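## Task

On the desk beside arm1, build a three-high stack from the bottom up: the small sealed carton, then the wooden block with a single large hole, then the long cardboard box. Each piece must rest on a long face, sit roughly centred over the piece beneath, and stay entirely within the desk's edges. Every other object must finish resting directly on the furniture it started on. It fails if any object from a furniture top lies on the floor unheld, or if any object goes inside or beneath furniture, even while gripped. A stack that stays up only because the robot holds it does not count. Finish by opening the gripper and moving the arms away.

## Robot and tools

Robots: three identical i2rt Big YAM arms named arm1, arm2 and arm3. Each has six revolute joints, a two-finger gripper and a wrist camera. With joints 1 and 6 at zero and the hand level and pointing forward, the wrist camera rides on top of the hand and looks toward the fingertips. The hand reaches roughly 1.0 m from the joint 1 axis. The arms do not coordinate with one another. Two fixed cameras, room_a and room_b, watch the scene from the room.

Frame: there is one shared scene frame with its origin on the floor and +z up. The hand point lies midway between the fingertips; the hand's z axis runs along the fingers and the fingers close along its y axis. Foot poses are never printed, so locate things from images.

execute_actions(actions, cameras): actions is a list holding exactly one action, or empty (then it only reports state and images). The action is an object keyed by arm name; under each arm goes "joints", an object mapping joint names to absolute targets (never offsets). All named motions start together and may finish at different times. Joint names, units and ranges: joint1_rad -2.879 to 2.879 (base yaw; positive is counter-clockwise seen from above; zero faces the way the foot faces); joint2_rad 0 to 3.141 (shoulder; zero has the upper arm pointing back roughly level, larger raises it up and then forward); joint3_rad 0 to 3.019 (elbow; zero is fully folded, larger opens it); joint4_rad -1.692 to 1.57 (hand pitch; positive tips the fingers up); joint5_rad -1.57 to 1.57 (sideways hand swing; positive toward the arm's right); joint6_rad -2.094 to 2.094 (hand roll; positive is clockwise viewed from behind the hand); gripper_m 0 to 0.093, the fingertip gap in metres. Done tolerances are ±0.045, 0.14, 0.09, 0.055, 0.03, 0.035 rad and ±0.003 m. Example: {"arm1": {"joints": {"gripper_m": 0.05}}, "arm2": {"joints": {"joint1_rad": 0.3}}}. An unrecognised key or a value out of range rejects the whole call with no motion. Joints or arms you omit may keep driving toward earlier targets. Because each joint moves at its own speed, the hand can swing along a wide curve between postures, so plan clearance. cameras lists which images to return (arm1_cam_wrist, arm2_cam_wrist, arm3_cam_wrist, room_a, room_b, or all); omitted, null or ["all"] gives every camera, [] gives none. The pictures line gives the image order.

wait(seconds): 0 to 10; commands nothing new and returns the same state and images as an empty action.

zoom_image(camera, region): magnifies part of that camera's most recent full image; region is [x0, y0, x1, y1] in pixels from the top-left, at most 504 by 504. Wrist images are 616x616 fisheye; room images are 504x504.

finished_scene(scene): pass the current scene's number to end it; irreversible. The result reports success and gives the next task. Only call it after the stack stands on its own, the grippers are open and the arms are clear.

Result lines: joint_positions gives current angles and gap. joint_status tells how each commanded motion ended: off_target (stopped away from target and possibly still pushing); contact_stop or time_out (target dropped, holds where it stopped, though a timed-out joint may keep a nearby target and push, named in on_its_own); not_followed, with a "joint command not followed" line and often a cause, meaning a self- or arm-to-arm collision check withheld that arm's joint targets (its gripper target still runs, and the withheld targets may be retried with later actions). on_its_own lists what is happening uncommanded; "held at" is a held target, not the current position. To relieve a pushing joint, command its reported position. Tiny target changes may not move a joint. Joint torques are raw drive outputs with per-arm offset, scale and noise, nonzero even in free air; friction can mask or mimic load. If a stop is reported, later motion calls in that same reply are skipped.

Things to avoid: the arms never stop on contact and can push hard, so approach surfaces gently. A hard press between two arms fails the task and ends the run; the collision check can be late and ignores fingers, gripper housings and wrist cameras. Do not drop or slam objects, knock items off furniture, or push anything into or under furniture. Holding loads heats motors: MOTOR HOT appears from 85 °C, and at 100 °C an OVER-TEMPERATURE FAULT makes that arm go limp and drop its load, with limit_stop_at_motor_heat in joint_status (resend the target afterward). A held load makes joints sag. Loose objects may occasionally get nudged by outside pushes, so recheck before finishing.

Each tool is called after ">>>" in YAML: its name, and indented under it one key for each argument.

## Session

>>> execute_actions:
  actions: []

Scene clock: 0.00 s.
Joint torques (N m, as the arm reports them, + toward a larger angle): no reading
arm1.joint_positions: joint1_rad=-0.486 joint2_rad=+0.539 joint3_rad=+1.396 joint4_rad=-1.272 joint5_rad=-0.054 joint6_rad=-0.363 gripper_m=+0.094
arm1.joint_status: not commanded
arm1.hand: x=-1.1791 y=-0.2939 z=+1.3661 quat_wxyz=(-0.160, -0.666, -0.508, +0.522) (m; scene frame)
arm2.joint_positions: joint1_rad=-0.627 joint2_rad=+0.475 joint3_rad=+1.458 joint4_rad=-1.264 joint5_rad=-0.285 joint6_rad=-0.462 gripper_m=+0.094
arm2.joint_status: not commanded
arm2.hand: x=+0.0755 y=-0.1764 z=+1.5282 quat_wxyz=(-0.508, +0.649, -0.463, -0.327) (m; scene frame)
arm3.joint_positions: joint1_rad=+0.794 joint2_rad=+0.323 joint3_rad=+1.380 joint4_rad=-1.430 joint5_rad=-0.175 joint6_rad=+0.748 gripper_m=+0.095
arm3.joint_status: not commanded
arm3.hand: x=+1.0976 y=+0.5017 z=+1.3600 quat_wxyz=(-0.502, -0.262, -0.782, -0.259) (m; scene frame)
pictures: arm1_cam_wrist, arm2_cam_wrist, arm3_cam_wrist, room_a, room_b
Images, in order (width x height): arm1_cam_wrist 616x616, arm2_cam_wrist 616x616, arm3_cam_wrist 616x616, room_a 504x504, room_b 504x504.

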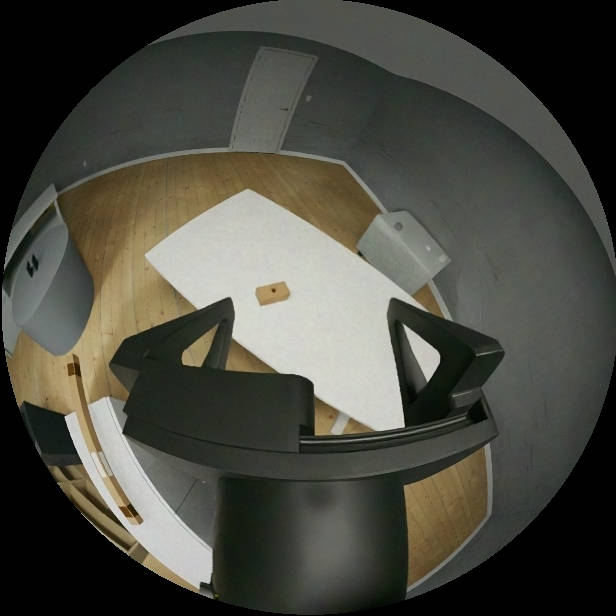

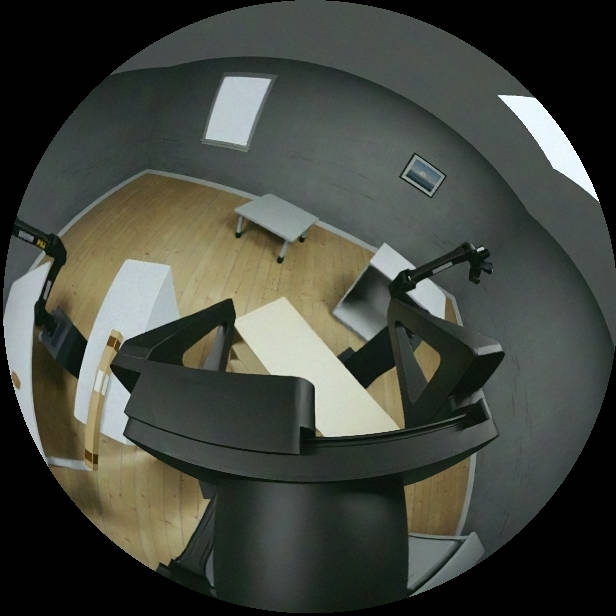

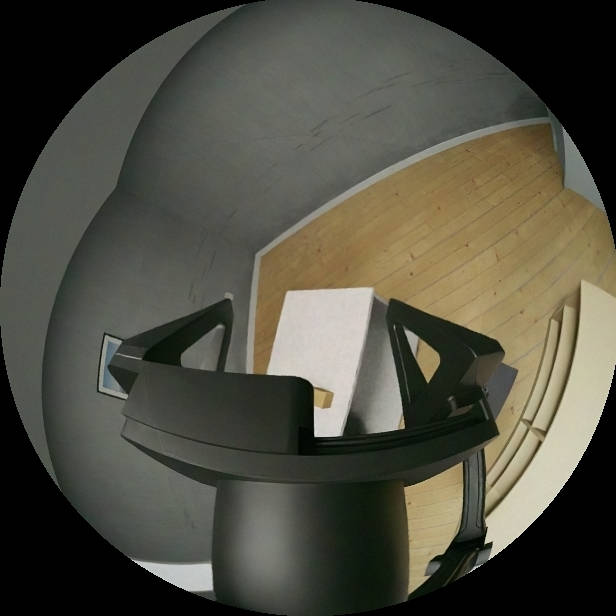

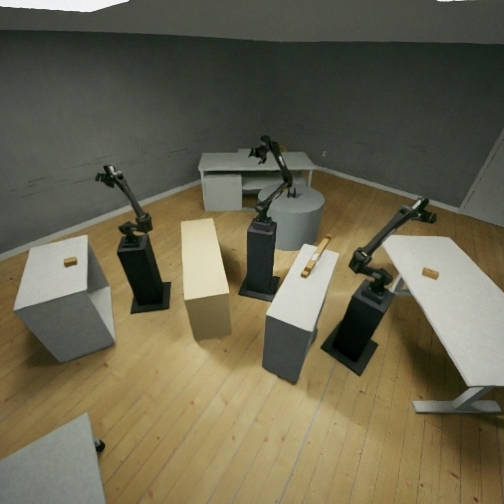

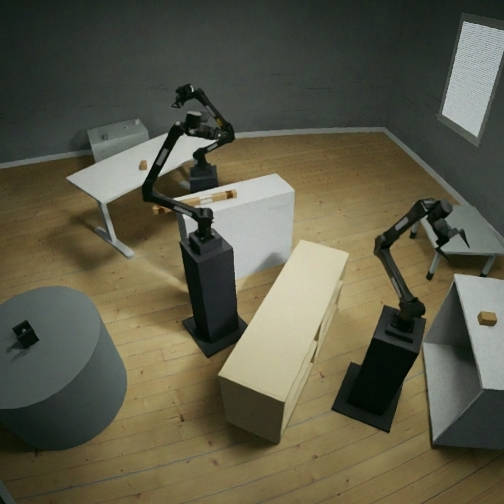

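>>> zoom_image:
  camera: "room_a"
  region: [250, 180, 504, 420]

>>> zoom_image:
  camera: "room_b"
  region: [50, 70, 310, 300]

>>> zoom_image:
  camera: "room_a"
  region: [0, 130, 330, 370]

Region (250, 180, 504, 420) of room_a's 504x504 image, scaled by 1.984, with more detail than that image has.

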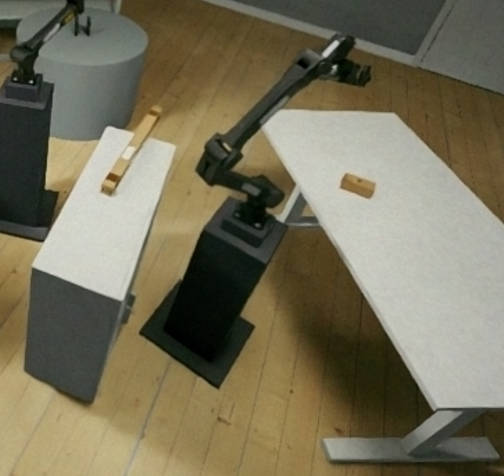

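Region (50, 70, 310, 300) of room_b's 504x504 image, scaled by 1.938, with more detail than that image has; it fills the top 446 rows of this view, and the rest is white.

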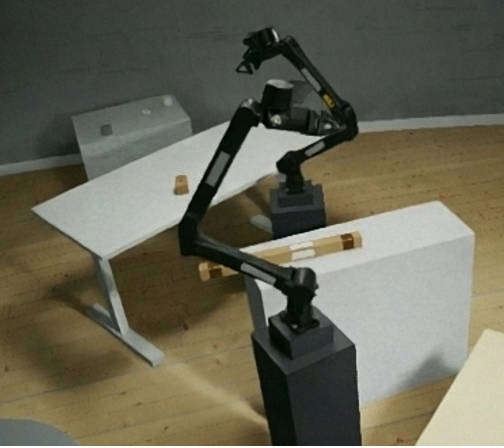

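Region (0, 130, 330, 370) of room_a's 504x504 image, scaled by 1.527, with more detail than that image has; it fills the top 367 rows of this view, and the rest is white.

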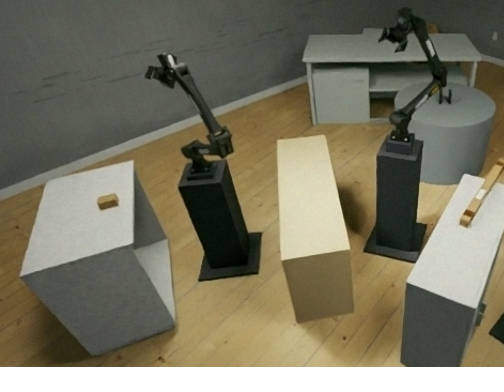

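>>> execute_actions:
  actions:
    - {"arm1":{"joints":{"joint5_rad":0,"joint6_rad":0}},"arm2":{"joints":{"joint5_rad":0,"joint6_rad":0}},"arm3":{"joints":{"joint5_rad":0,"joint6_rad":0}}}
  cameras: []

>>> execute_actions:
  actions:
    - {"arm1":{"joints":{"joint1_rad":-1.0}},"arm2":{"joints":{"joint1_rad":-0.1}},"arm3":{"joints":{"joint1_rad":1.3}}}
  cameras: []

>>> execute_actions:
  actions:
    - {"arm1":{"joints":{"joint2_rad":1.2,"joint4_rad":-1.5}},"arm2":{"joints":{"joint2_rad":1.2,"joint4_rad":-1.5}},"arm3":{"joints":{"joint2_rad":1.2,"joint4_rad":-1.5}}}

Scene clock: 30.10 s.
Joint torques (N m, as the arm reports them, + toward a larger angle): arm1=[ 0.09  4.77 10.38  2.2   0.15  0.04] | arm2=[-0.38  3.3   6.51  2.33  0.17  0.2 ] | arm3=[ 0.13  5.35  8.8   1.39  0.23 -0.15]
arm1.joint_positions: joint1_rad=-0.486 joint2_rad=+0.539 joint3_rad=+1.396 joint4_rad=-1.272 joint5_rad=-0.003 joint6_rad=-0.009 gripper_m=+0.094
arm1.joint_status: all done
arm1.hand: x=-1.1860 y=-0.2886 z=+1.3662 quat_wxyz=(-0.231, -0.751, -0.371, +0.495) (m; scene frame)
arm2.joint_positions: joint1_rad=-0.627 joint2_rad=+0.475 joint3_rad=+1.458 joint4_rad=-1.264 joint5_rad=-0.004 joint6_rad=-0.010 gripper_m=+0.094
arm2.joint_status: all done
arm2.hand: x=+0.1225 y=-0.1862 z=+1.5262 quat_wxyz=(-0.491, +0.465, -0.652, -0.344) (m; scene frame)
arm3.joint_positions: joint1_rad=+0.794 joint2_rad=+0.323 joint3_rad=+1.380 joint4_rad=-1.430 joint5_rad=-0.003 joint6_rad=+0.013 gripper_m=+0.095
arm3.joint_status: all done
arm3.hand: x=+1.0992 y=+0.4721 z=+1.3594 quat_wxyz=(-0.564, -0.013, -0.826, +0.010) (m; scene frame)
pictures: none
No camera images: the call's "cameras" was empty. Leave "cameras" out to get every camera's image.

Scene clock: 31.27 s.
Joint torques (N m, as the arm reports them, + toward a larger angle): arm1=[-0.51  4.94 10.33  2.21  0.09  0.04] | arm2=[0.15 2.71 6.6  2.35 0.12 0.19] | arm3=[ 0.91  5.25  8.86  1.37  0.19 -0.16]
arm1.joint_positions: joint1_rad=-0.993 joint2_rad=+0.539 joint3_rad=+1.396 joint4_rad=-1.272 joint5_rad=-0.002 joint6_rad=-0.008 gripper_m=+0.094
arm1.joint_status: all done
arm1.hand: x=-1.2484 y=-0.2054 z=+1.3675 quat_wxyz=(-0.100, -0.819, -0.169, +0.540) (m; scene frame)
arm2.joint_positions: joint1_rad=-0.106 joint2_rad=+0.475 joint3_rad=+1.458 joint4_rad=-1.264 joint5_rad=-0.003 joint6_rad=-0.010 gripper_m=+0.094
arm2.joint_status: all done
arm2.hand: x=+0.0384 y=-0.1793 z=+1.5264 quat_wxyz=(-0.385, +0.616, -0.511, -0.459) (m; scene frame)
arm3.joint_positions: joint1_rad=+1.291 joint2_rad=+0.323 joint3_rad=+1.380 joint4_rad=-1.430 joint5_rad=-0.001 joint6_rad=+0.012 gripper_m=+0.095
arm3.joint_status: all done
arm3.hand: x=+1.0885 y=+0.5204 z=+1.3587 quat_wxyz=(-0.546, +0.191, -0.806, -0.129) (m; scene frame)
pictures: none
No camera images: the call's "cameras" was empty. Leave "cameras" out to get every camera's image.

Scene clock: 32.83 s.
Joint torques (N m, as the arm reports them, + toward a larger angle): arm1=[-0.64 -6.96 12.76  0.31  0.09  0.04] | arm2=[ 0.39 -8.94  9.11  0.29  0.15  0.2 ] | arm3=[  0.68 -10.8   12.59  -0.06   0.19  -0.15]
arm1.joint_positions: joint1_rad=-0.993 joint2_rad=+1.209 joint3_rad=+1.396 joint4_rad=-1.484 joint5_rad=-0.002 joint6_rad=-0.008 gripper_m=+0.094
arm1.joint_status: all done
arm1.hand: x=-1.4228 y=-0.2743 z=+1.1393 quat_wxyz=(-0.022, -0.970, -0.197, +0.138) (m; scene frame)
arm2.joint_positions: joint1_rad=-0.106 joint2_rad=+1.214 joint3_rad=+1.458 joint4_rad=-1.486 joint5_rad=-0.003 joint6_rad=-0.010 gripper_m=+0.094
arm2.joint_status: all done
arm2.hand: x=-0.0043 y=+0.0547 z=+1.2800 quat_wxyz=(-0.102, +0.760, -0.630, -0.125) (m; scene frame)
arm3.joint_positions: joint1_rad=+1.291 joint2_rad=+1.212 joint3_rad=+1.380 joint4_rad=-1.491 joint5_rad=-0.001 joint6_rad=+0.012 gripper_m=+0.095
arm3.joint_status: all done
arm3.hand: x=+1.3456 y=+0.6469 z=+1.1332 quat_wxyz=(-0.118, +0.225, -0.967, -0.023) (m; scene frame)
pictures: arm1_cam_wrist, arm2_cam_wrist, arm3_cam_wrist, room_a, room_b
Images, in order (width x height): arm1_cam_wrist 616x616, arm2_cam_wrist 616x616, arm3_cam_wrist 616x616, room_a 504x504, room_b 504x504.

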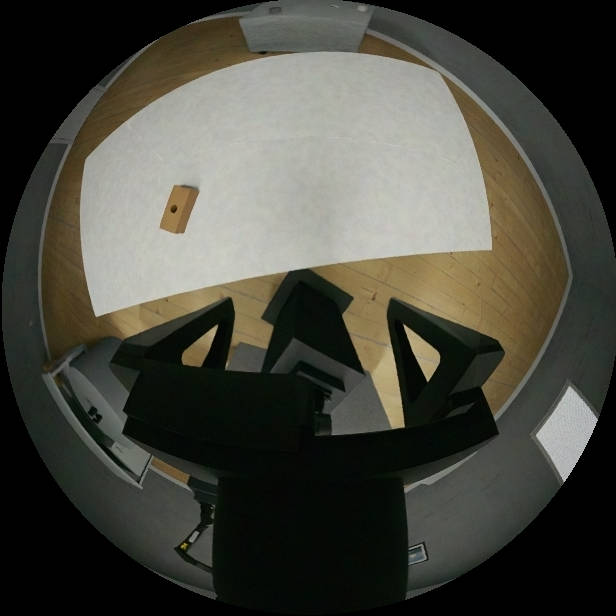

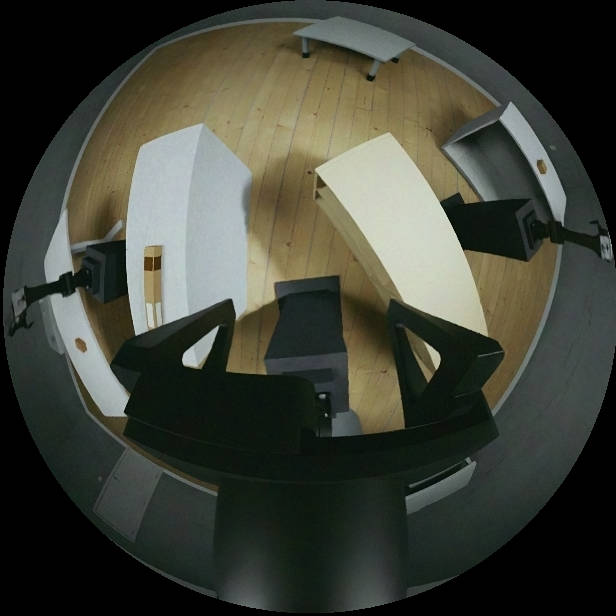

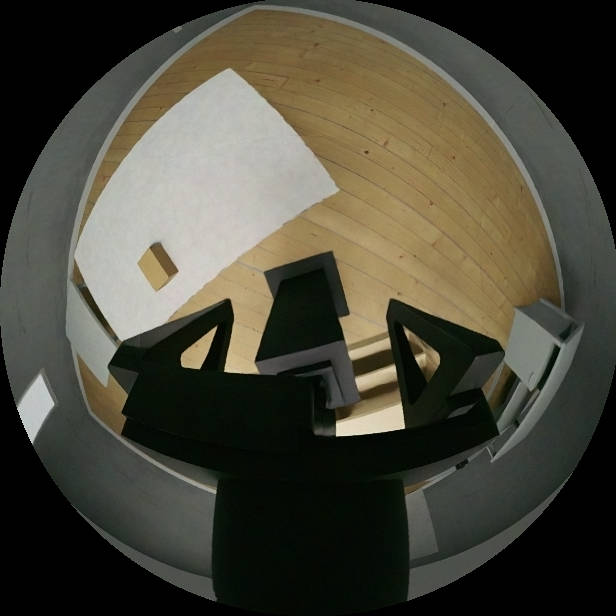

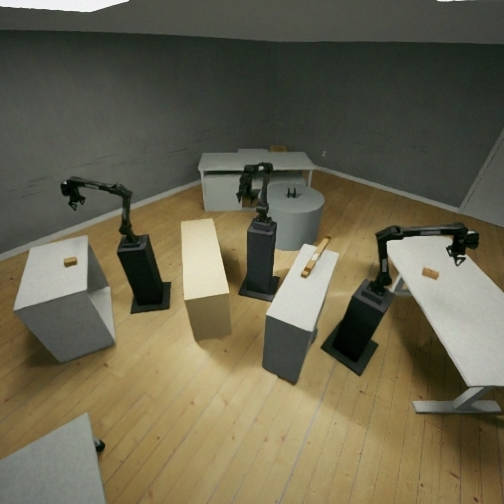

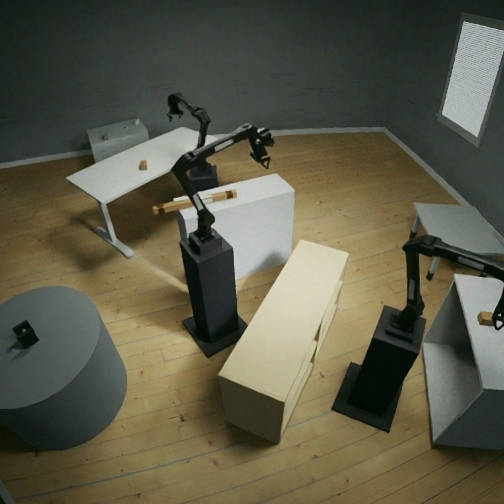

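>>> execute_actions:
  actions:
    - {"arm1":{"joints":{"joint4_rad":-0.7}},"arm2":{"joints":{"joint3_rad":1.0}},"arm3":{"joints":{"joint2_rad":1.7}}}
  cameras: []

Scene clock: 61.83 s.
Joint torques (N m, as the arm reports them, + toward a larger angle): arm1=[-0.62 -7.9  13.76  3.01  0.09  0.04] | arm2=[-0.15 -7.8   6.53 -0.6   0.14  0.17] | arm3=[  0.63 -17.56  11.08  -0.85   0.2   -0.15]
arm1.joint_positions: joint1_rad=-0.993 joint2_rad=+1.209 joint3_rad=+1.396 joint4_rad=-0.723 joint5_rad=-0.002 joint6_rad=-0.008 gripper_m=+0.094
arm1.joint_status: all done
arm1.hand: x=-1.5557 y=-0.3304 z=+1.2513 quat_wxyz=(-0.090, -0.850, -0.175, +0.489) (m; scene frame)
arm2.joint_positions: joint1_rad=-0.106 joint2_rad=+1.202 joint3_rad=+1.003 joint4_rad=-1.489 joint5_rad=-0.003 joint6_rad=-0.010 gripper_m=+0.094
arm2.joint_status: all done
arm2.hand: x=+0.0145 y=-0.0535 z=+1.1005 quat_wxyz=(+0.042, +0.769, -0.637, +0.045) (m; scene frame)
arm3.joint_positions: joint1_rad=+1.291 joint2_rad=+1.717 joint3_rad=+1.380 joint4_rad=-1.492 joint5_rad=-0.001 joint6_rad=+0.012 gripper_m=+0.095
arm3.joint_status: all done
arm3.hand: x=+1.3927 y=+0.6677 z=+0.9295 quat_wxyz=(+0.127, +0.223, -0.966, +0.037) (m; scene frame)
pictures: none
No camera images: the call's "cameras" was empty. Leave "cameras" out to get every camera's image.

>>> execute_actions:
  actions:
    - {"arm1":{"joints":{"joint1_rad":-0.45,"joint2_rad":1.663,"joint3_rad":1.53,"joint4_rad":-1.438}},"arm2":{"joints":{"joint1_rad":-0.9,"joint2_rad":1.663,"joint3_rad":1.53,"joint4_rad":-1.438}},"arm3":{"joints":{"joint1_rad":2.0,"joint2_rad":1.663,"joint3_rad":1.53,"joint4_rad":-1.438}}}

Scene clock: 116.07 s.
Joint torques (N m, as the arm reports them, + toward a larger angle): arm1=[ -0.54 -12.91  12.82  -0.22   0.06   0.03] | arm2=[  0.46 -14.07  11.28   0.11   0.04   0.19] | arm3=[ -1.06 -17.45  13.8   -0.15   0.19  -0.13]
arm1.joint_positions: joint1_rad=-0.445 joint2_rad=+1.664 joint3_rad=+1.505 joint4_rad=-1.423 joint5_rad=-0.001 joint6_rad=-0.007 gripper_m=+0.094
arm1.joint_status: all done
arm1.hand: x=-1.3564 y=-0.5259 z=+0.9882 quat_wxyz=(+0.008, -0.890, -0.455, -0.002) (m; scene frame)
arm2.joint_positions: joint1_rad=-0.907 joint2_rad=+1.678 joint3_rad=+1.469 joint4_rad=-1.441 joint5_rad=-0.001 joint6_rad=-0.008 gripper_m=+0.094
arm2.joint_status: all done
arm2.hand: x=+0.3495 y=+0.0497 z=+1.0860 quat_wxyz=(+0.038, +0.459, -0.887, +0.019) (m; scene frame)
arm3.joint_positions: joint1_rad=+2.011 joint2_rad=+1.676 joint3_rad=+1.491 joint4_rad=-1.442 joint5_rad=-0.002 joint6_rad=+0.010 gripper_m=+0.095
arm3.joint_status: all done
arm3.hand: x=+1.1818 y=+0.9246 z=+0.9789 quat_wxyz=(+0.028, +0.555, -0.831, +0.021) (m; scene frame)
pictures: arm1_cam_wrist, arm2_cam_wrist, arm3_cam_wrist, room_a, room_b
Images, in order (width x height): arm1_cam_wrist 616x616, arm2_cam_wrist 616x616, arm3_cam_wrist 616x616, room_a 504x504, room_b 504x504.

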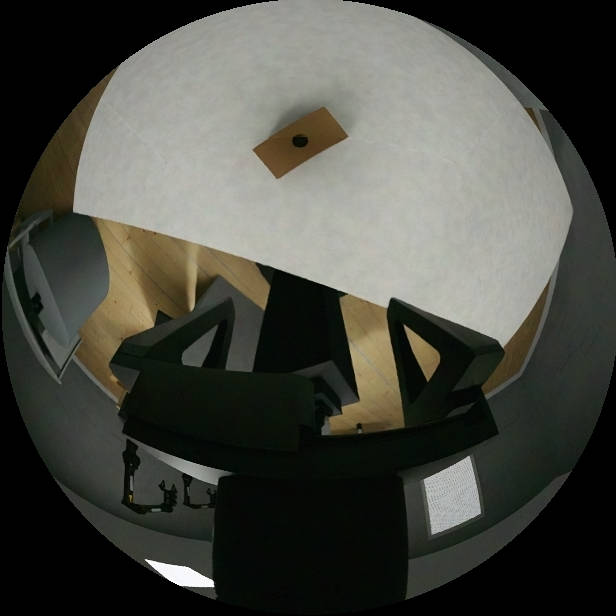

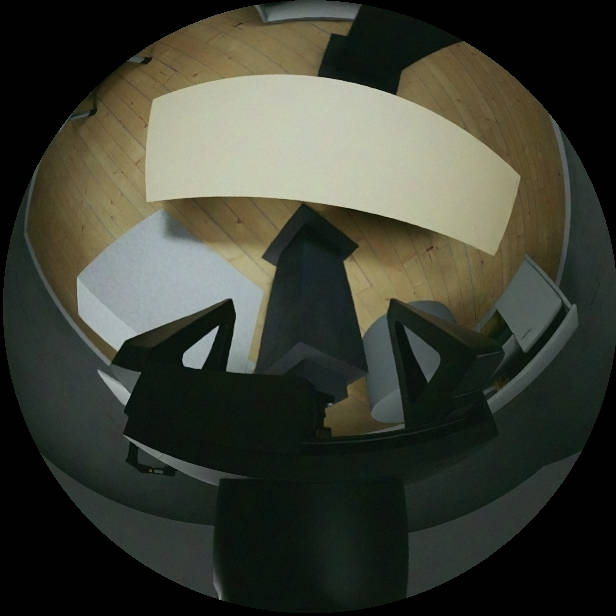

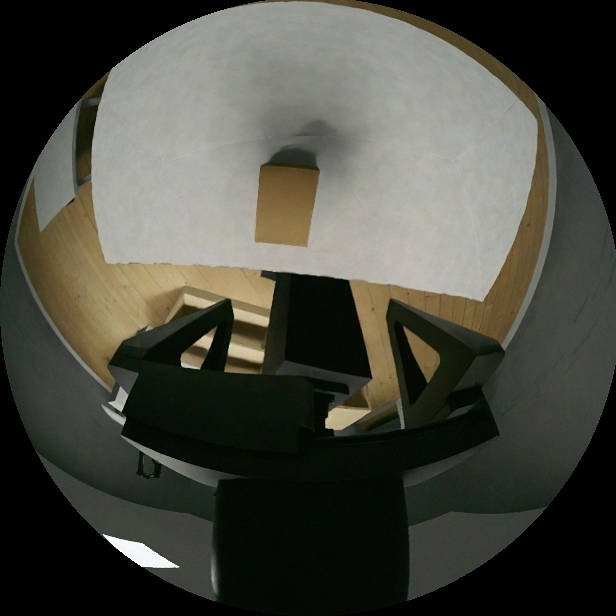

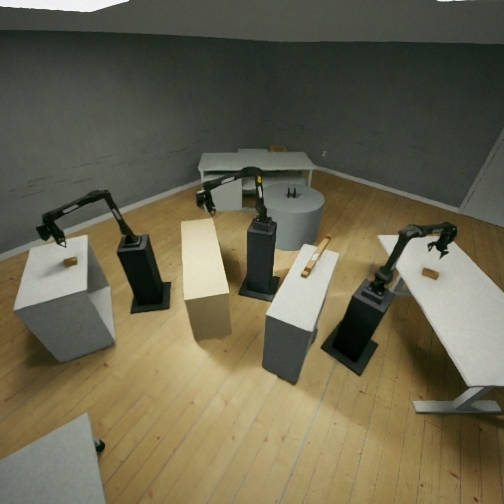

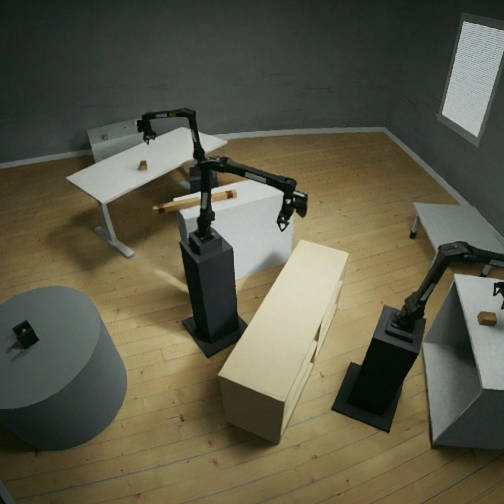

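>>> zoom_image:
  camera: "arm3_cam_wrist"
  region: [220, 100, 400, 300]

>>> zoom_image:
  camera: "room_b"
  region: [404, 240, 504, 360]

Region (220, 100, 400, 300) of arm3_cam_wrist's 616x616 image, scaled by 2.520, with more detail than that image has; it fills the left 454 columns of this view, and the rest is white.

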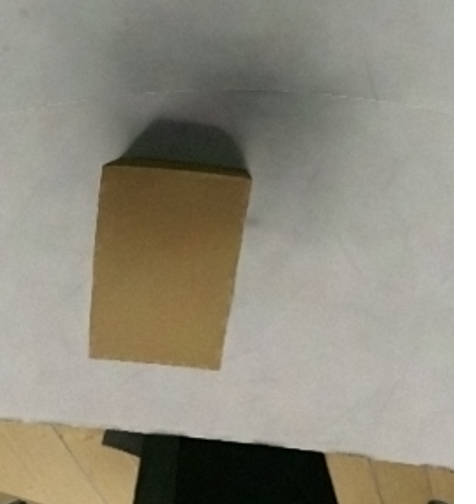

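Region (404, 240, 504, 360) of room_b's 504x504 image, scaled by 4.200, with more detail than that image has.

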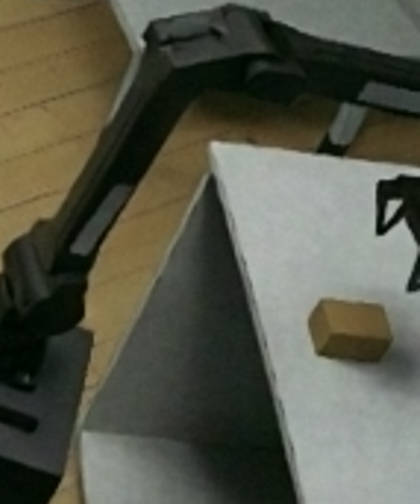

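>>> execute_actions:
  actions:
    - {"arm1":{"joints":{"joint1_rad":1.15,"joint2_rad":1.5,"joint3_rad":1.54,"joint4_rad":-1.59}},"arm3":{"joints":{"joint1_rad":2.063,"joint2_rad":1.707,"joint3_rad":1.33,"joint4_rad":-1.165,"joint6_rad":0.215}}}
  cameras: ["arm1_cam_wrist","arm3_cam_wrist","room_b"]

Scene clock: 168.40 s.
Joint torques (N m, as the arm reports them, + toward a larger angle): arm1=[ -0.3  -10.6   13.2   -0.21   0.04   0.03] | arm2=[  0.37 -14.08  11.38   0.16   0.05   0.17] | arm3=[  0.18 -16.62   9.75   0.24   0.19   0.12]
arm1.joint_positions: joint1_rad=+1.155 joint2_rad=+1.497 joint3_rad=+1.514 joint4_rad=-1.576 joint5_rad=-0.001 joint6_rad=-0.006 gripper_m=+0.094
arm1.joint_status: all done
arm1.hand: x=-0.6926 y=-0.3778 z=+1.0612 quat_wxyz=(+0.000, -0.294, -0.956, -0.001) (m; scene frame)
arm2.joint_positions: joint1_rad=-0.907 joint2_rad=+1.678 joint3_rad=+1.469 joint4_rad=-1.441 joint5_rad=-0.001 joint6_rad=-0.008 gripper_m=+0.094
arm2.joint_status: not commanded
arm2.hand: x=+0.3495 y=+0.0497 z=+1.0860 quat_wxyz=(+0.038, +0.459, -0.887, +0.019) (m; scene frame)
arm3.joint_positions: joint1_rad=+2.060 joint2_rad=+1.707 joint3_rad=+1.331 joint4_rad=-1.176 joint5_rad=-0.001 joint6_rad=+0.203 gripper_m=+0.095
arm3.joint_status: all done
arm3.hand: x=+1.1621 y=+0.9411 z=+0.9048 quat_wxyz=(-0.003, +0.494, -0.869, +0.000) (m; scene frame)
pictures: arm1_cam_wrist, arm3_cam_wrist, room_b
Images, in order (width x height): arm1_cam_wrist 616x616, arm3_cam_wrist 616x616, room_b 504x504.

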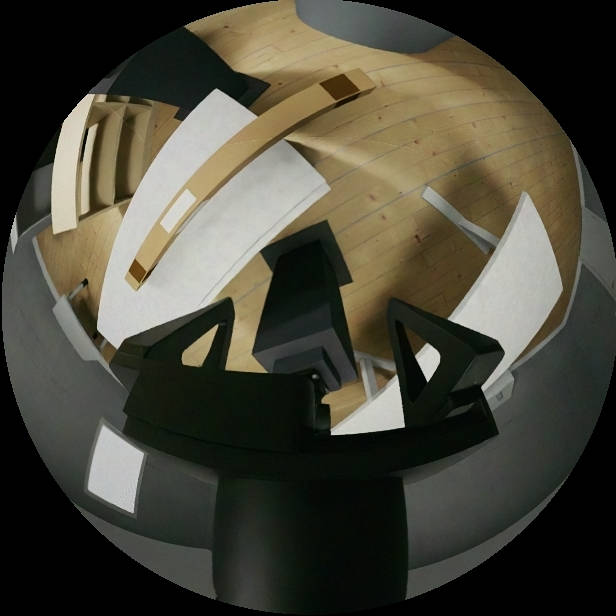

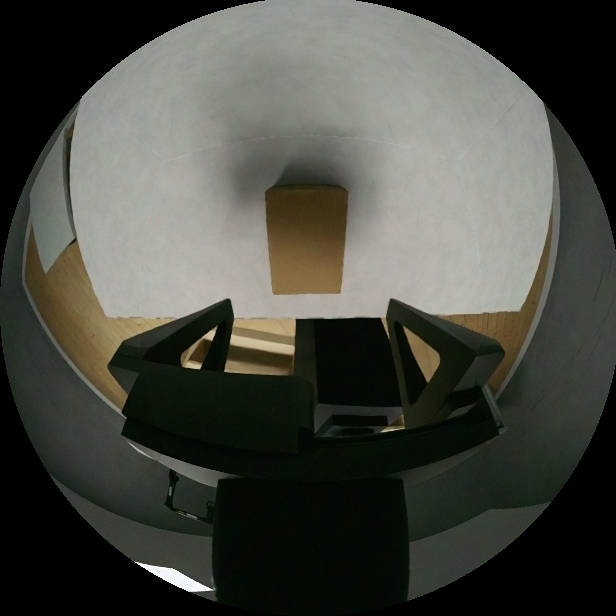

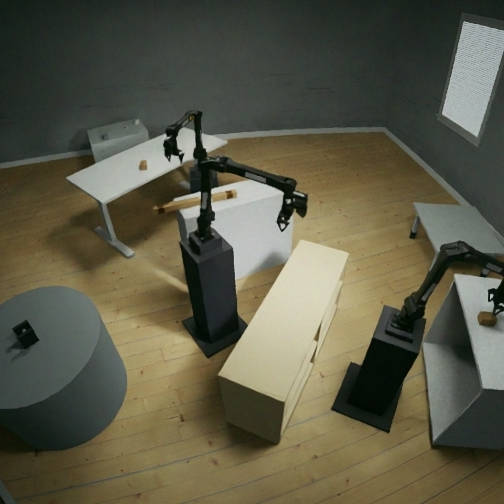

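>>> execute_actions:
  actions:
    - {"arm1":{"joints":{"joint1_rad":1.525,"joint2_rad":1.66,"joint3_rad":1.477,"joint4_rad":-1.36,"joint6_rad":1.34}},"arm3":{"joints":{"joint2_rad":1.793,"joint3_rad":1.237,"joint4_rad":-0.972}}}
  cameras: ["arm1_cam_wrist","arm3_cam_wrist","room_b"]

Scene clock: 199.07 s.
Joint torques (N m, as the arm reports them, + toward a larger angle): arm1=[ -0.04 -13.99  11.36   0.86   0.17   0.06] | arm2=[  0.46 -14.7   11.33   0.22   0.06   0.19] | arm3=[  0.15 -17.74   8.96   0.23   0.19   0.12]
arm1.joint_positions: joint1_rad=+1.528 joint2_rad=+1.672 joint3_rad=+1.468 joint4_rad=-1.373 joint5_rad=-0.001 joint6_rad=+1.330 gripper_m=+0.094
arm1.joint_status: all done
arm1.hand: x=-0.5744 y=-0.2380 z=+0.9645 quat_wxyz=(+0.010, -0.704, -0.711, +0.002) (m; scene frame)
arm2.joint_positions: joint1_rad=-0.907 joint2_rad=+1.678 joint3_rad=+1.469 joint4_rad=-1.441 joint5_rad=-0.001 joint6_rad=-0.008 gripper_m=+0.094
arm2.joint_status: not commanded
arm2.hand: x=+0.3495 y=+0.0497 z=+1.0860 quat_wxyz=(+0.038, +0.459, -0.887, +0.019) (m; scene frame)
arm3.joint_positions: joint1_rad=+2.060 joint2_rad=+1.802 joint3_rad=+1.237 joint4_rad=-0.983 joint5_rad=-0.001 joint6_rad=+0.203 gripper_m=+0.095
arm3.joint_status: all done
arm3.hand: x=+1.1630 y=+0.9425 z=+0.8275 quat_wxyz=(-0.005, +0.494, -0.869, -0.002) (m; scene frame)
pictures: arm1_cam_wrist, arm3_cam_wrist, room_b
Images, in order (width x height): arm1_cam_wrist 616x616, arm3_cam_wrist 616x616, room_b 504x504.

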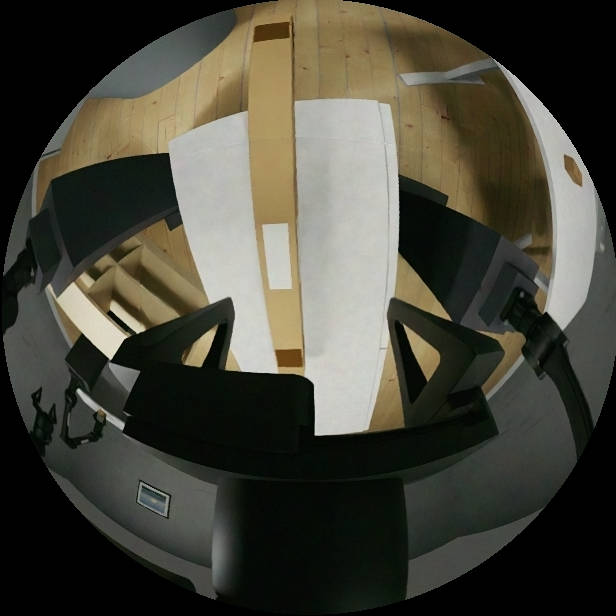

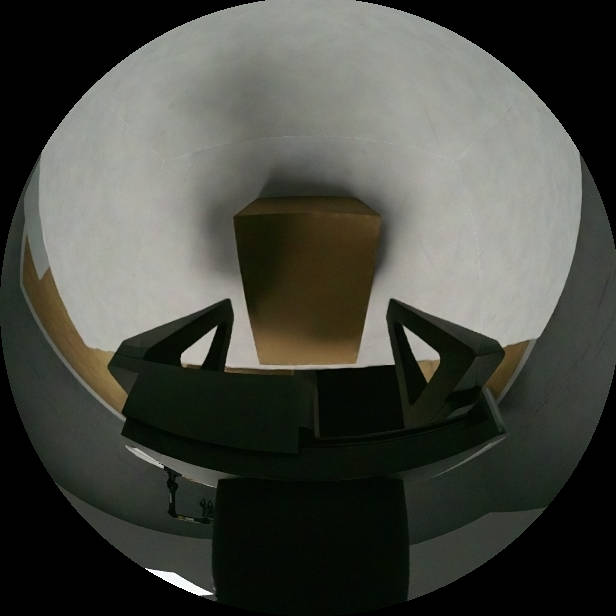

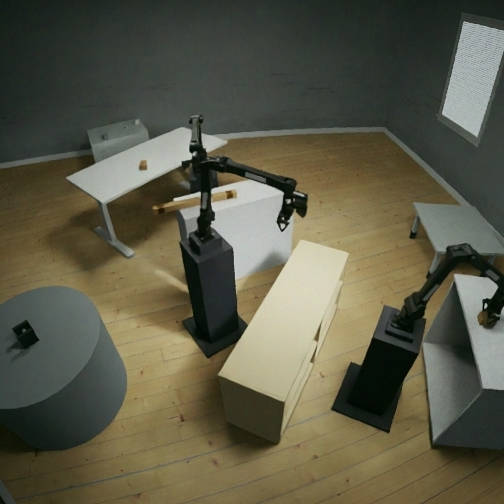

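>>> execute_actions:
  actions:
    - {"arm1":{"joints":{"joint1_rad":1.50,"joint2_rad":1.855,"joint3_rad":1.457,"joint4_rad":-1.13,"joint6_rad":1.30}},"arm3":{"joints":{"gripper_m":0.03}}}
  cameras: ["arm1_cam_wrist","arm3_cam_wrist","arm2_cam_wrist"]

Scene clock: 253.17 s.
Joint torques (N m, as the arm reports them, + toward a larger angle): arm1=[ -0.21 -15.96  10.88   0.93   0.17  -0.1 ] | arm2=[  0.63 -14.28  11.39   0.19   0.04   0.19] | arm3=[  0.17 -17.79   8.96   0.22   0.19   0.11]
arm1.joint_positions: joint1_rad=+1.506 joint2_rad=+1.864 joint3_rad=+1.446 joint4_rad=-1.145 joint5_rad=-0.001 joint6_rad=+1.309 gripper_m=+0.094
arm1.joint_status: all done
arm1.hand: x=-0.5322 y=-0.2593 z=+0.8592 quat_wxyz=(+0.003, -0.704, -0.711, -0.002) (m; scene frame)
arm2.joint_positions: joint1_rad=-0.907 joint2_rad=+1.678 joint3_rad=+1.469 joint4_rad=-1.441 joint5_rad=-0.001 joint6_rad=-0.008 gripper_m=+0.094
arm2.joint_status: not commanded
arm2.hand: x=+0.3495 y=+0.0497 z=+1.0860 quat_wxyz=(+0.038, +0.459, -0.887, +0.019) (m; scene frame)
arm3.joint_positions: joint1_rad=+2.060 joint2_rad=+1.802 joint3_rad=+1.237 joint4_rad=-0.983 joint5_rad=-0.001 joint6_rad=+0.204 gripper_m=+0.059
arm3.joint_status: gripper_m off_target (ended at +0.059, target +0.030)
arm3.hand: x=+1.1631 y=+0.9425 z=+0.8275 quat_wxyz=(-0.005, +0.494, -0.869, -0.002) (m; scene frame)
pictures: arm1_cam_wrist, arm2_cam_wrist, arm3_cam_wrist
Images, in order (width x height): arm1_cam_wrist 616x616, arm2_cam_wrist 616x616, arm3_cam_wrist 616x616.

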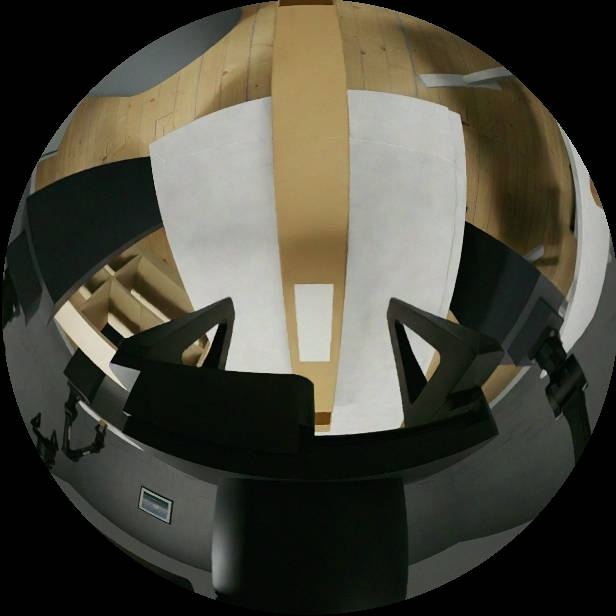

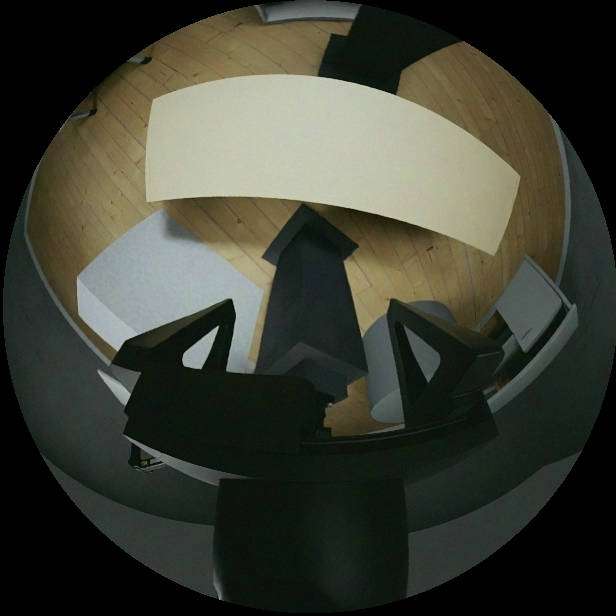

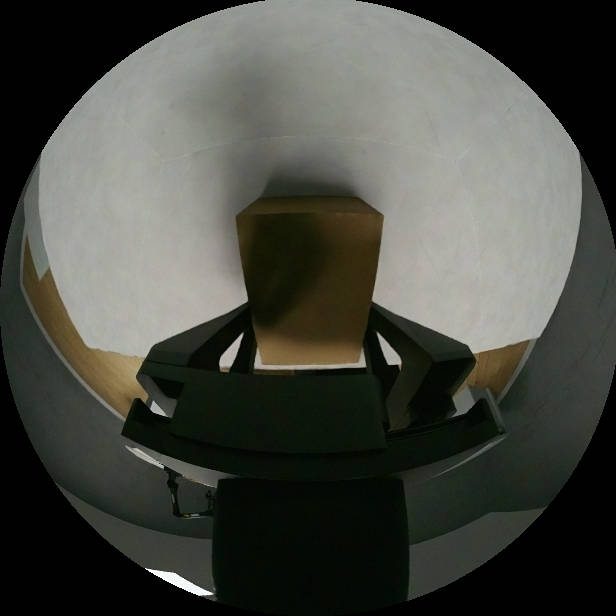

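>>> execute_actions:
  actions:
    - {"arm1":{"joints":{"joint1_rad":1.462,"joint2_rad":1.951,"joint3_rad":1.40,"joint4_rad":-0.975,"joint6_rad":1.262}},"arm3":{"joints":{"joint2_rad":1.62,"joint3_rad":1.40,"joint4_rad":-1.30}}}
  cameras: ["arm1_cam_wrist","arm3_cam_wrist","room_a"]

Scene clock: 288.80 s.
Joint torques (N m, as the arm reports them, + toward a larger angle): arm1=[  0.15 -14.81   9.68   1.08   0.17  -0.09] | arm2=[  0.41 -14.12  11.32   0.08   0.06   0.16] | arm3=[  0.19 -14.98  13.34  -0.45   0.19   0.11]
arm1.joint_positions: joint1_rad=+1.463 joint2_rad=+1.943 joint3_rad=+1.397 joint4_rad=-0.990 joint5_rad=-0.001 joint6_rad=+1.271 gripper_m=+0.094
arm1.joint_status: all done
arm1.hand: x=-0.5296 y=-0.2849 z=+0.8011 quat_wxyz=(-0.008, -0.706, -0.708, -0.008) (m; scene frame)
arm2.joint_positions: joint1_rad=-0.907 joint2_rad=+1.678 joint3_rad=+1.469 joint4_rad=-1.441 joint5_rad=-0.001 joint6_rad=-0.008 gripper_m=+0.094
arm2.joint_status: not commanded
arm2.hand: x=+0.3495 y=+0.0497 z=+1.0860 quat_wxyz=(+0.038, +0.459, -0.887, +0.019) (m; scene frame)
arm3.joint_positions: joint1_rad=+2.060 joint2_rad=+1.611 joint3_rad=+1.366 joint4_rad=-1.290 joint5_rad=-0.001 joint6_rad=+0.204 gripper_m=+0.059
arm3.joint_status: all done
arm3.hand: x=+1.1570 y=+0.9267 z=+0.9625 quat_wxyz=(-0.009, +0.494, -0.869, -0.006) (m; scene frame)
pictures: arm1_cam_wrist, arm3_cam_wrist, room_a
Images, in order (width x height): arm1_cam_wrist 616x616, arm3_cam_wrist 616x616, room_a 504x504.

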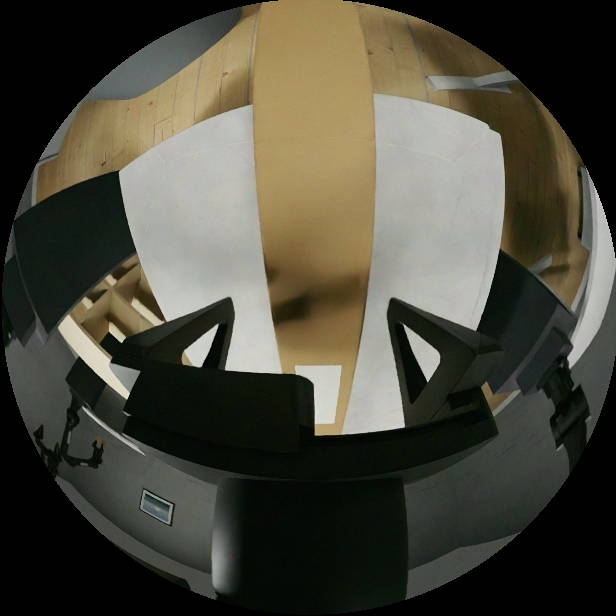

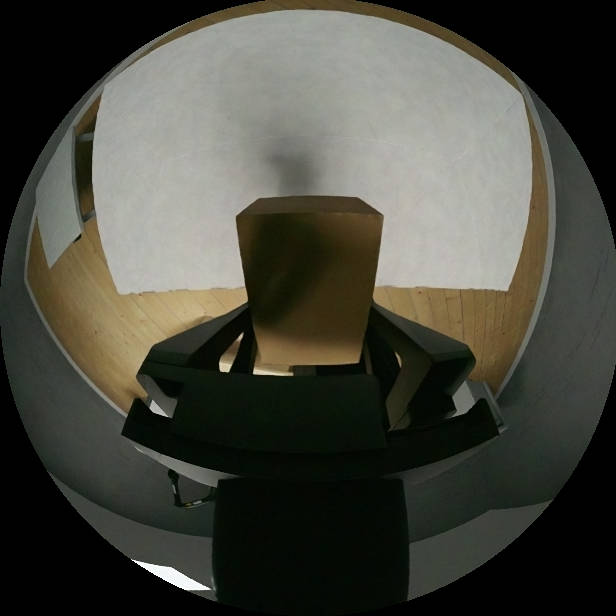

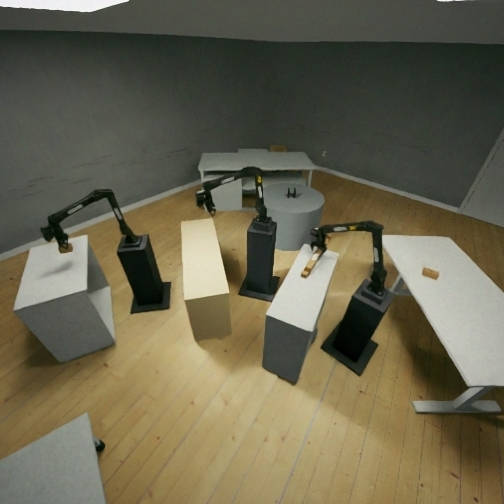

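>>> execute_actions:
  actions:
    - {"arm1":{"joints":{"joint2_rad":1.985,"joint4_rad":-0.96}},"arm2":{"joints":{"joint1_rad":-0.2,"joint2_rad":1.3,"joint4_rad":-1.6}},"arm3":{"joints":{"joint1_rad":-1.7,"joint6_rad":0}}}
  cameras: ["arm1_cam_wrist","arm3_cam_wrist","room_a"]

Scene clock: 298.97 s.
Joint torques (N m, as the arm reports them, + toward a larger angle): arm1=[  0.12 -13.96   9.59   1.06   0.17  -0.1 ] | arm2=[ 0.02 -8.55 10.21  0.15  0.07  0.17] | arm3=[  0.55 -15.68  13.42  -0.43   0.05  -0.15]
arm1.joint_positions: joint1_rad=+1.463 joint2_rad=+1.959 joint3_rad=+1.397 joint4_rad=-0.976 joint5_rad=-0.001 joint6_rad=+1.271 gripper_m=+0.094
arm1.joint_status: all done
arm1.hand: x=-0.5281 y=-0.2853 z=+0.7924 quat_wxyz=(-0.007, -0.706, -0.708, -0.008) (m; scene frame)
arm2.joint_positions: joint1_rad=-0.202 joint2_rad=+1.299 joint3_rad=+1.492 joint4_rad=-1.589 joint5_rad=-0.001 joint6_rad=-0.008 gripper_m=+0.094
arm2.joint_status: all done
arm2.hand: x=+0.0344 y=+0.0598 z=+1.2562 quat_wxyz=(-0.057, +0.735, -0.672, -0.064) (m; scene frame)
arm3.joint_positions: joint1_rad=-1.704 joint2_rad=+1.622 joint3_rad=+1.366 joint4_rad=-1.290 joint5_rad=+0.002 joint6_rad=+0.012 gripper_m=+0.059
arm3.joint_status: all done
arm3.hand: x=+0.6014 y=+0.1909 z=+0.9679 quat_wxyz=(-0.010, -0.955, -0.296, +0.014) (m; scene frame)
pictures: arm1_cam_wrist, arm3_cam_wrist, room_a
Images, in order (width x height): arm1_cam_wrist 616x616, arm3_cam_wrist 616x616, room_a 504x504.

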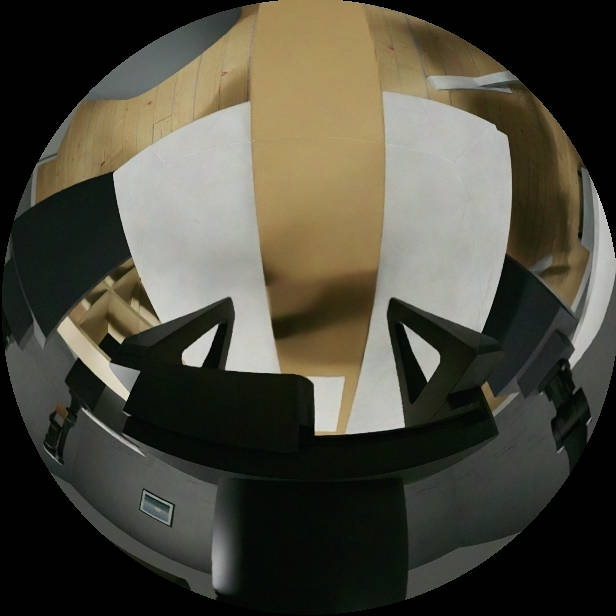

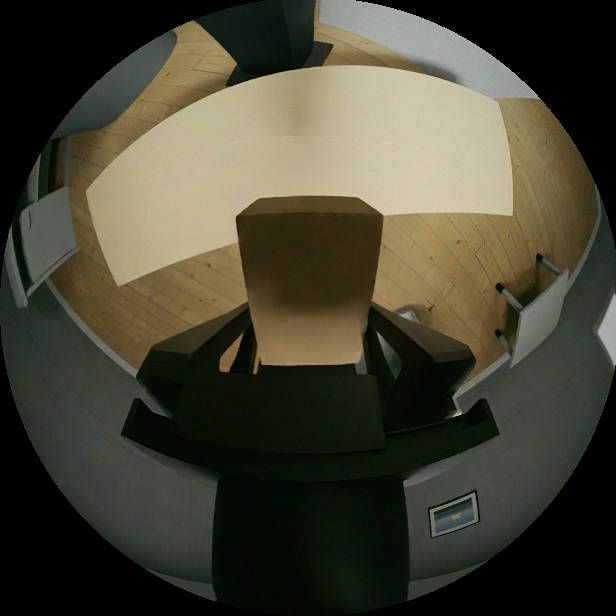

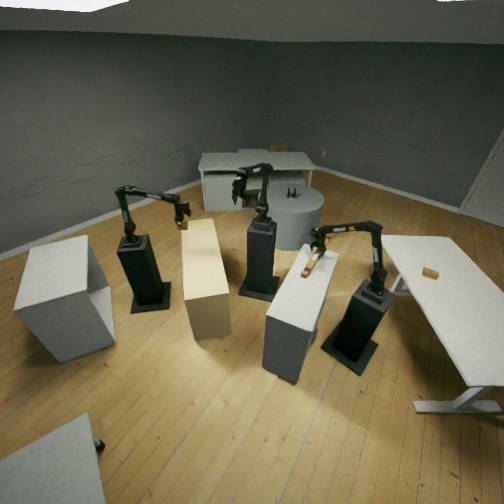

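>>> execute_actions:
  actions:
    - {"arm1":{"joints":{"gripper_m":0.02}},"arm3":{"joints":{"joint2_rad":2.09,"joint3_rad":1.645,"joint4_rad":-1.05}}}
  cameras: ["arm1_cam_wrist","arm3_cam_wrist","room_a"]

Scene clock: 318.90 s.
Joint torques (N m, as the arm reports them, + toward a larger angle): arm1=[  0.12 -13.9    9.59   0.97   0.15  -0.08] | arm2=[ 0.57 -9.13  9.93  0.07  0.05  0.17] | arm3=[  0.65 -23.6   12.41   0.04   0.05  -0.15]
arm1.joint_positions: joint1_rad=+1.463 joint2_rad=+1.959 joint3_rad=+1.397 joint4_rad=-0.974 joint5_rad=-0.001 joint6_rad=+1.268 gripper_m=+0.049
arm1.joint_status: gripper_m off_target (ended at +0.049, target +0.020)
arm1.hand: x=-0.5276 y=-0.2855 z=+0.7924 quat_wxyz=(-0.009, -0.705, -0.709, -0.008) (m; scene frame)
arm2.joint_positions: joint1_rad=-0.202 joint2_rad=+1.299 joint3_rad=+1.492 joint4_rad=-1.589 joint5_rad=-0.001 joint6_rad=-0.008 gripper_m=+0.094
arm2.joint_status: not commanded
arm2.hand: x=+0.0344 y=+0.0598 z=+1.2562 quat_wxyz=(-0.057, +0.735, -0.672, -0.064) (m; scene frame)
arm3.joint_positions: joint1_rad=-1.704 joint2_rad=+2.118 joint3_rad=+1.611 joint4_rad=-1.055 joint5_rad=+0.002 joint6_rad=+0.012 gripper_m=+0.059
arm3.joint_status: all done
arm3.hand: x=+0.4964 y=+0.1144 z=+0.7935 quat_wxyz=(-0.007, -0.955, -0.297, +0.007) (m; scene frame)
pictures: arm1_cam_wrist, arm3_cam_wrist, room_a
Images, in order (width x height): arm1_cam_wrist 616x616, arm3_cam_wrist 616x616, room_a 504x504.

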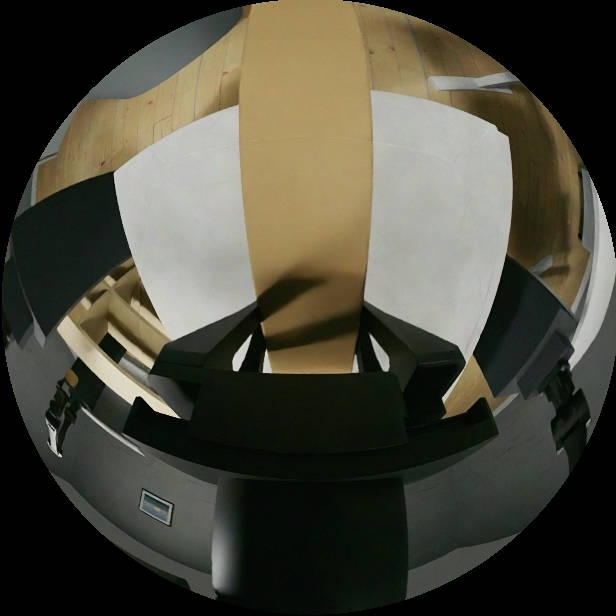

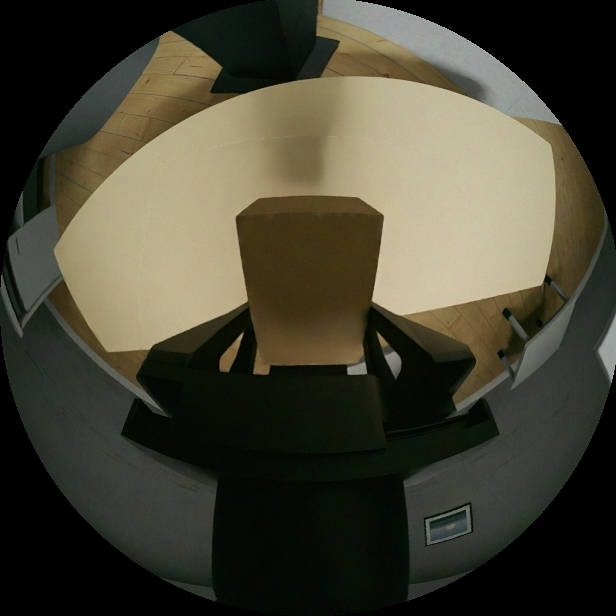

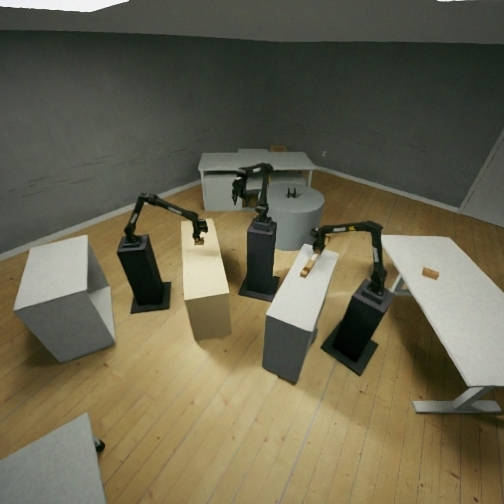

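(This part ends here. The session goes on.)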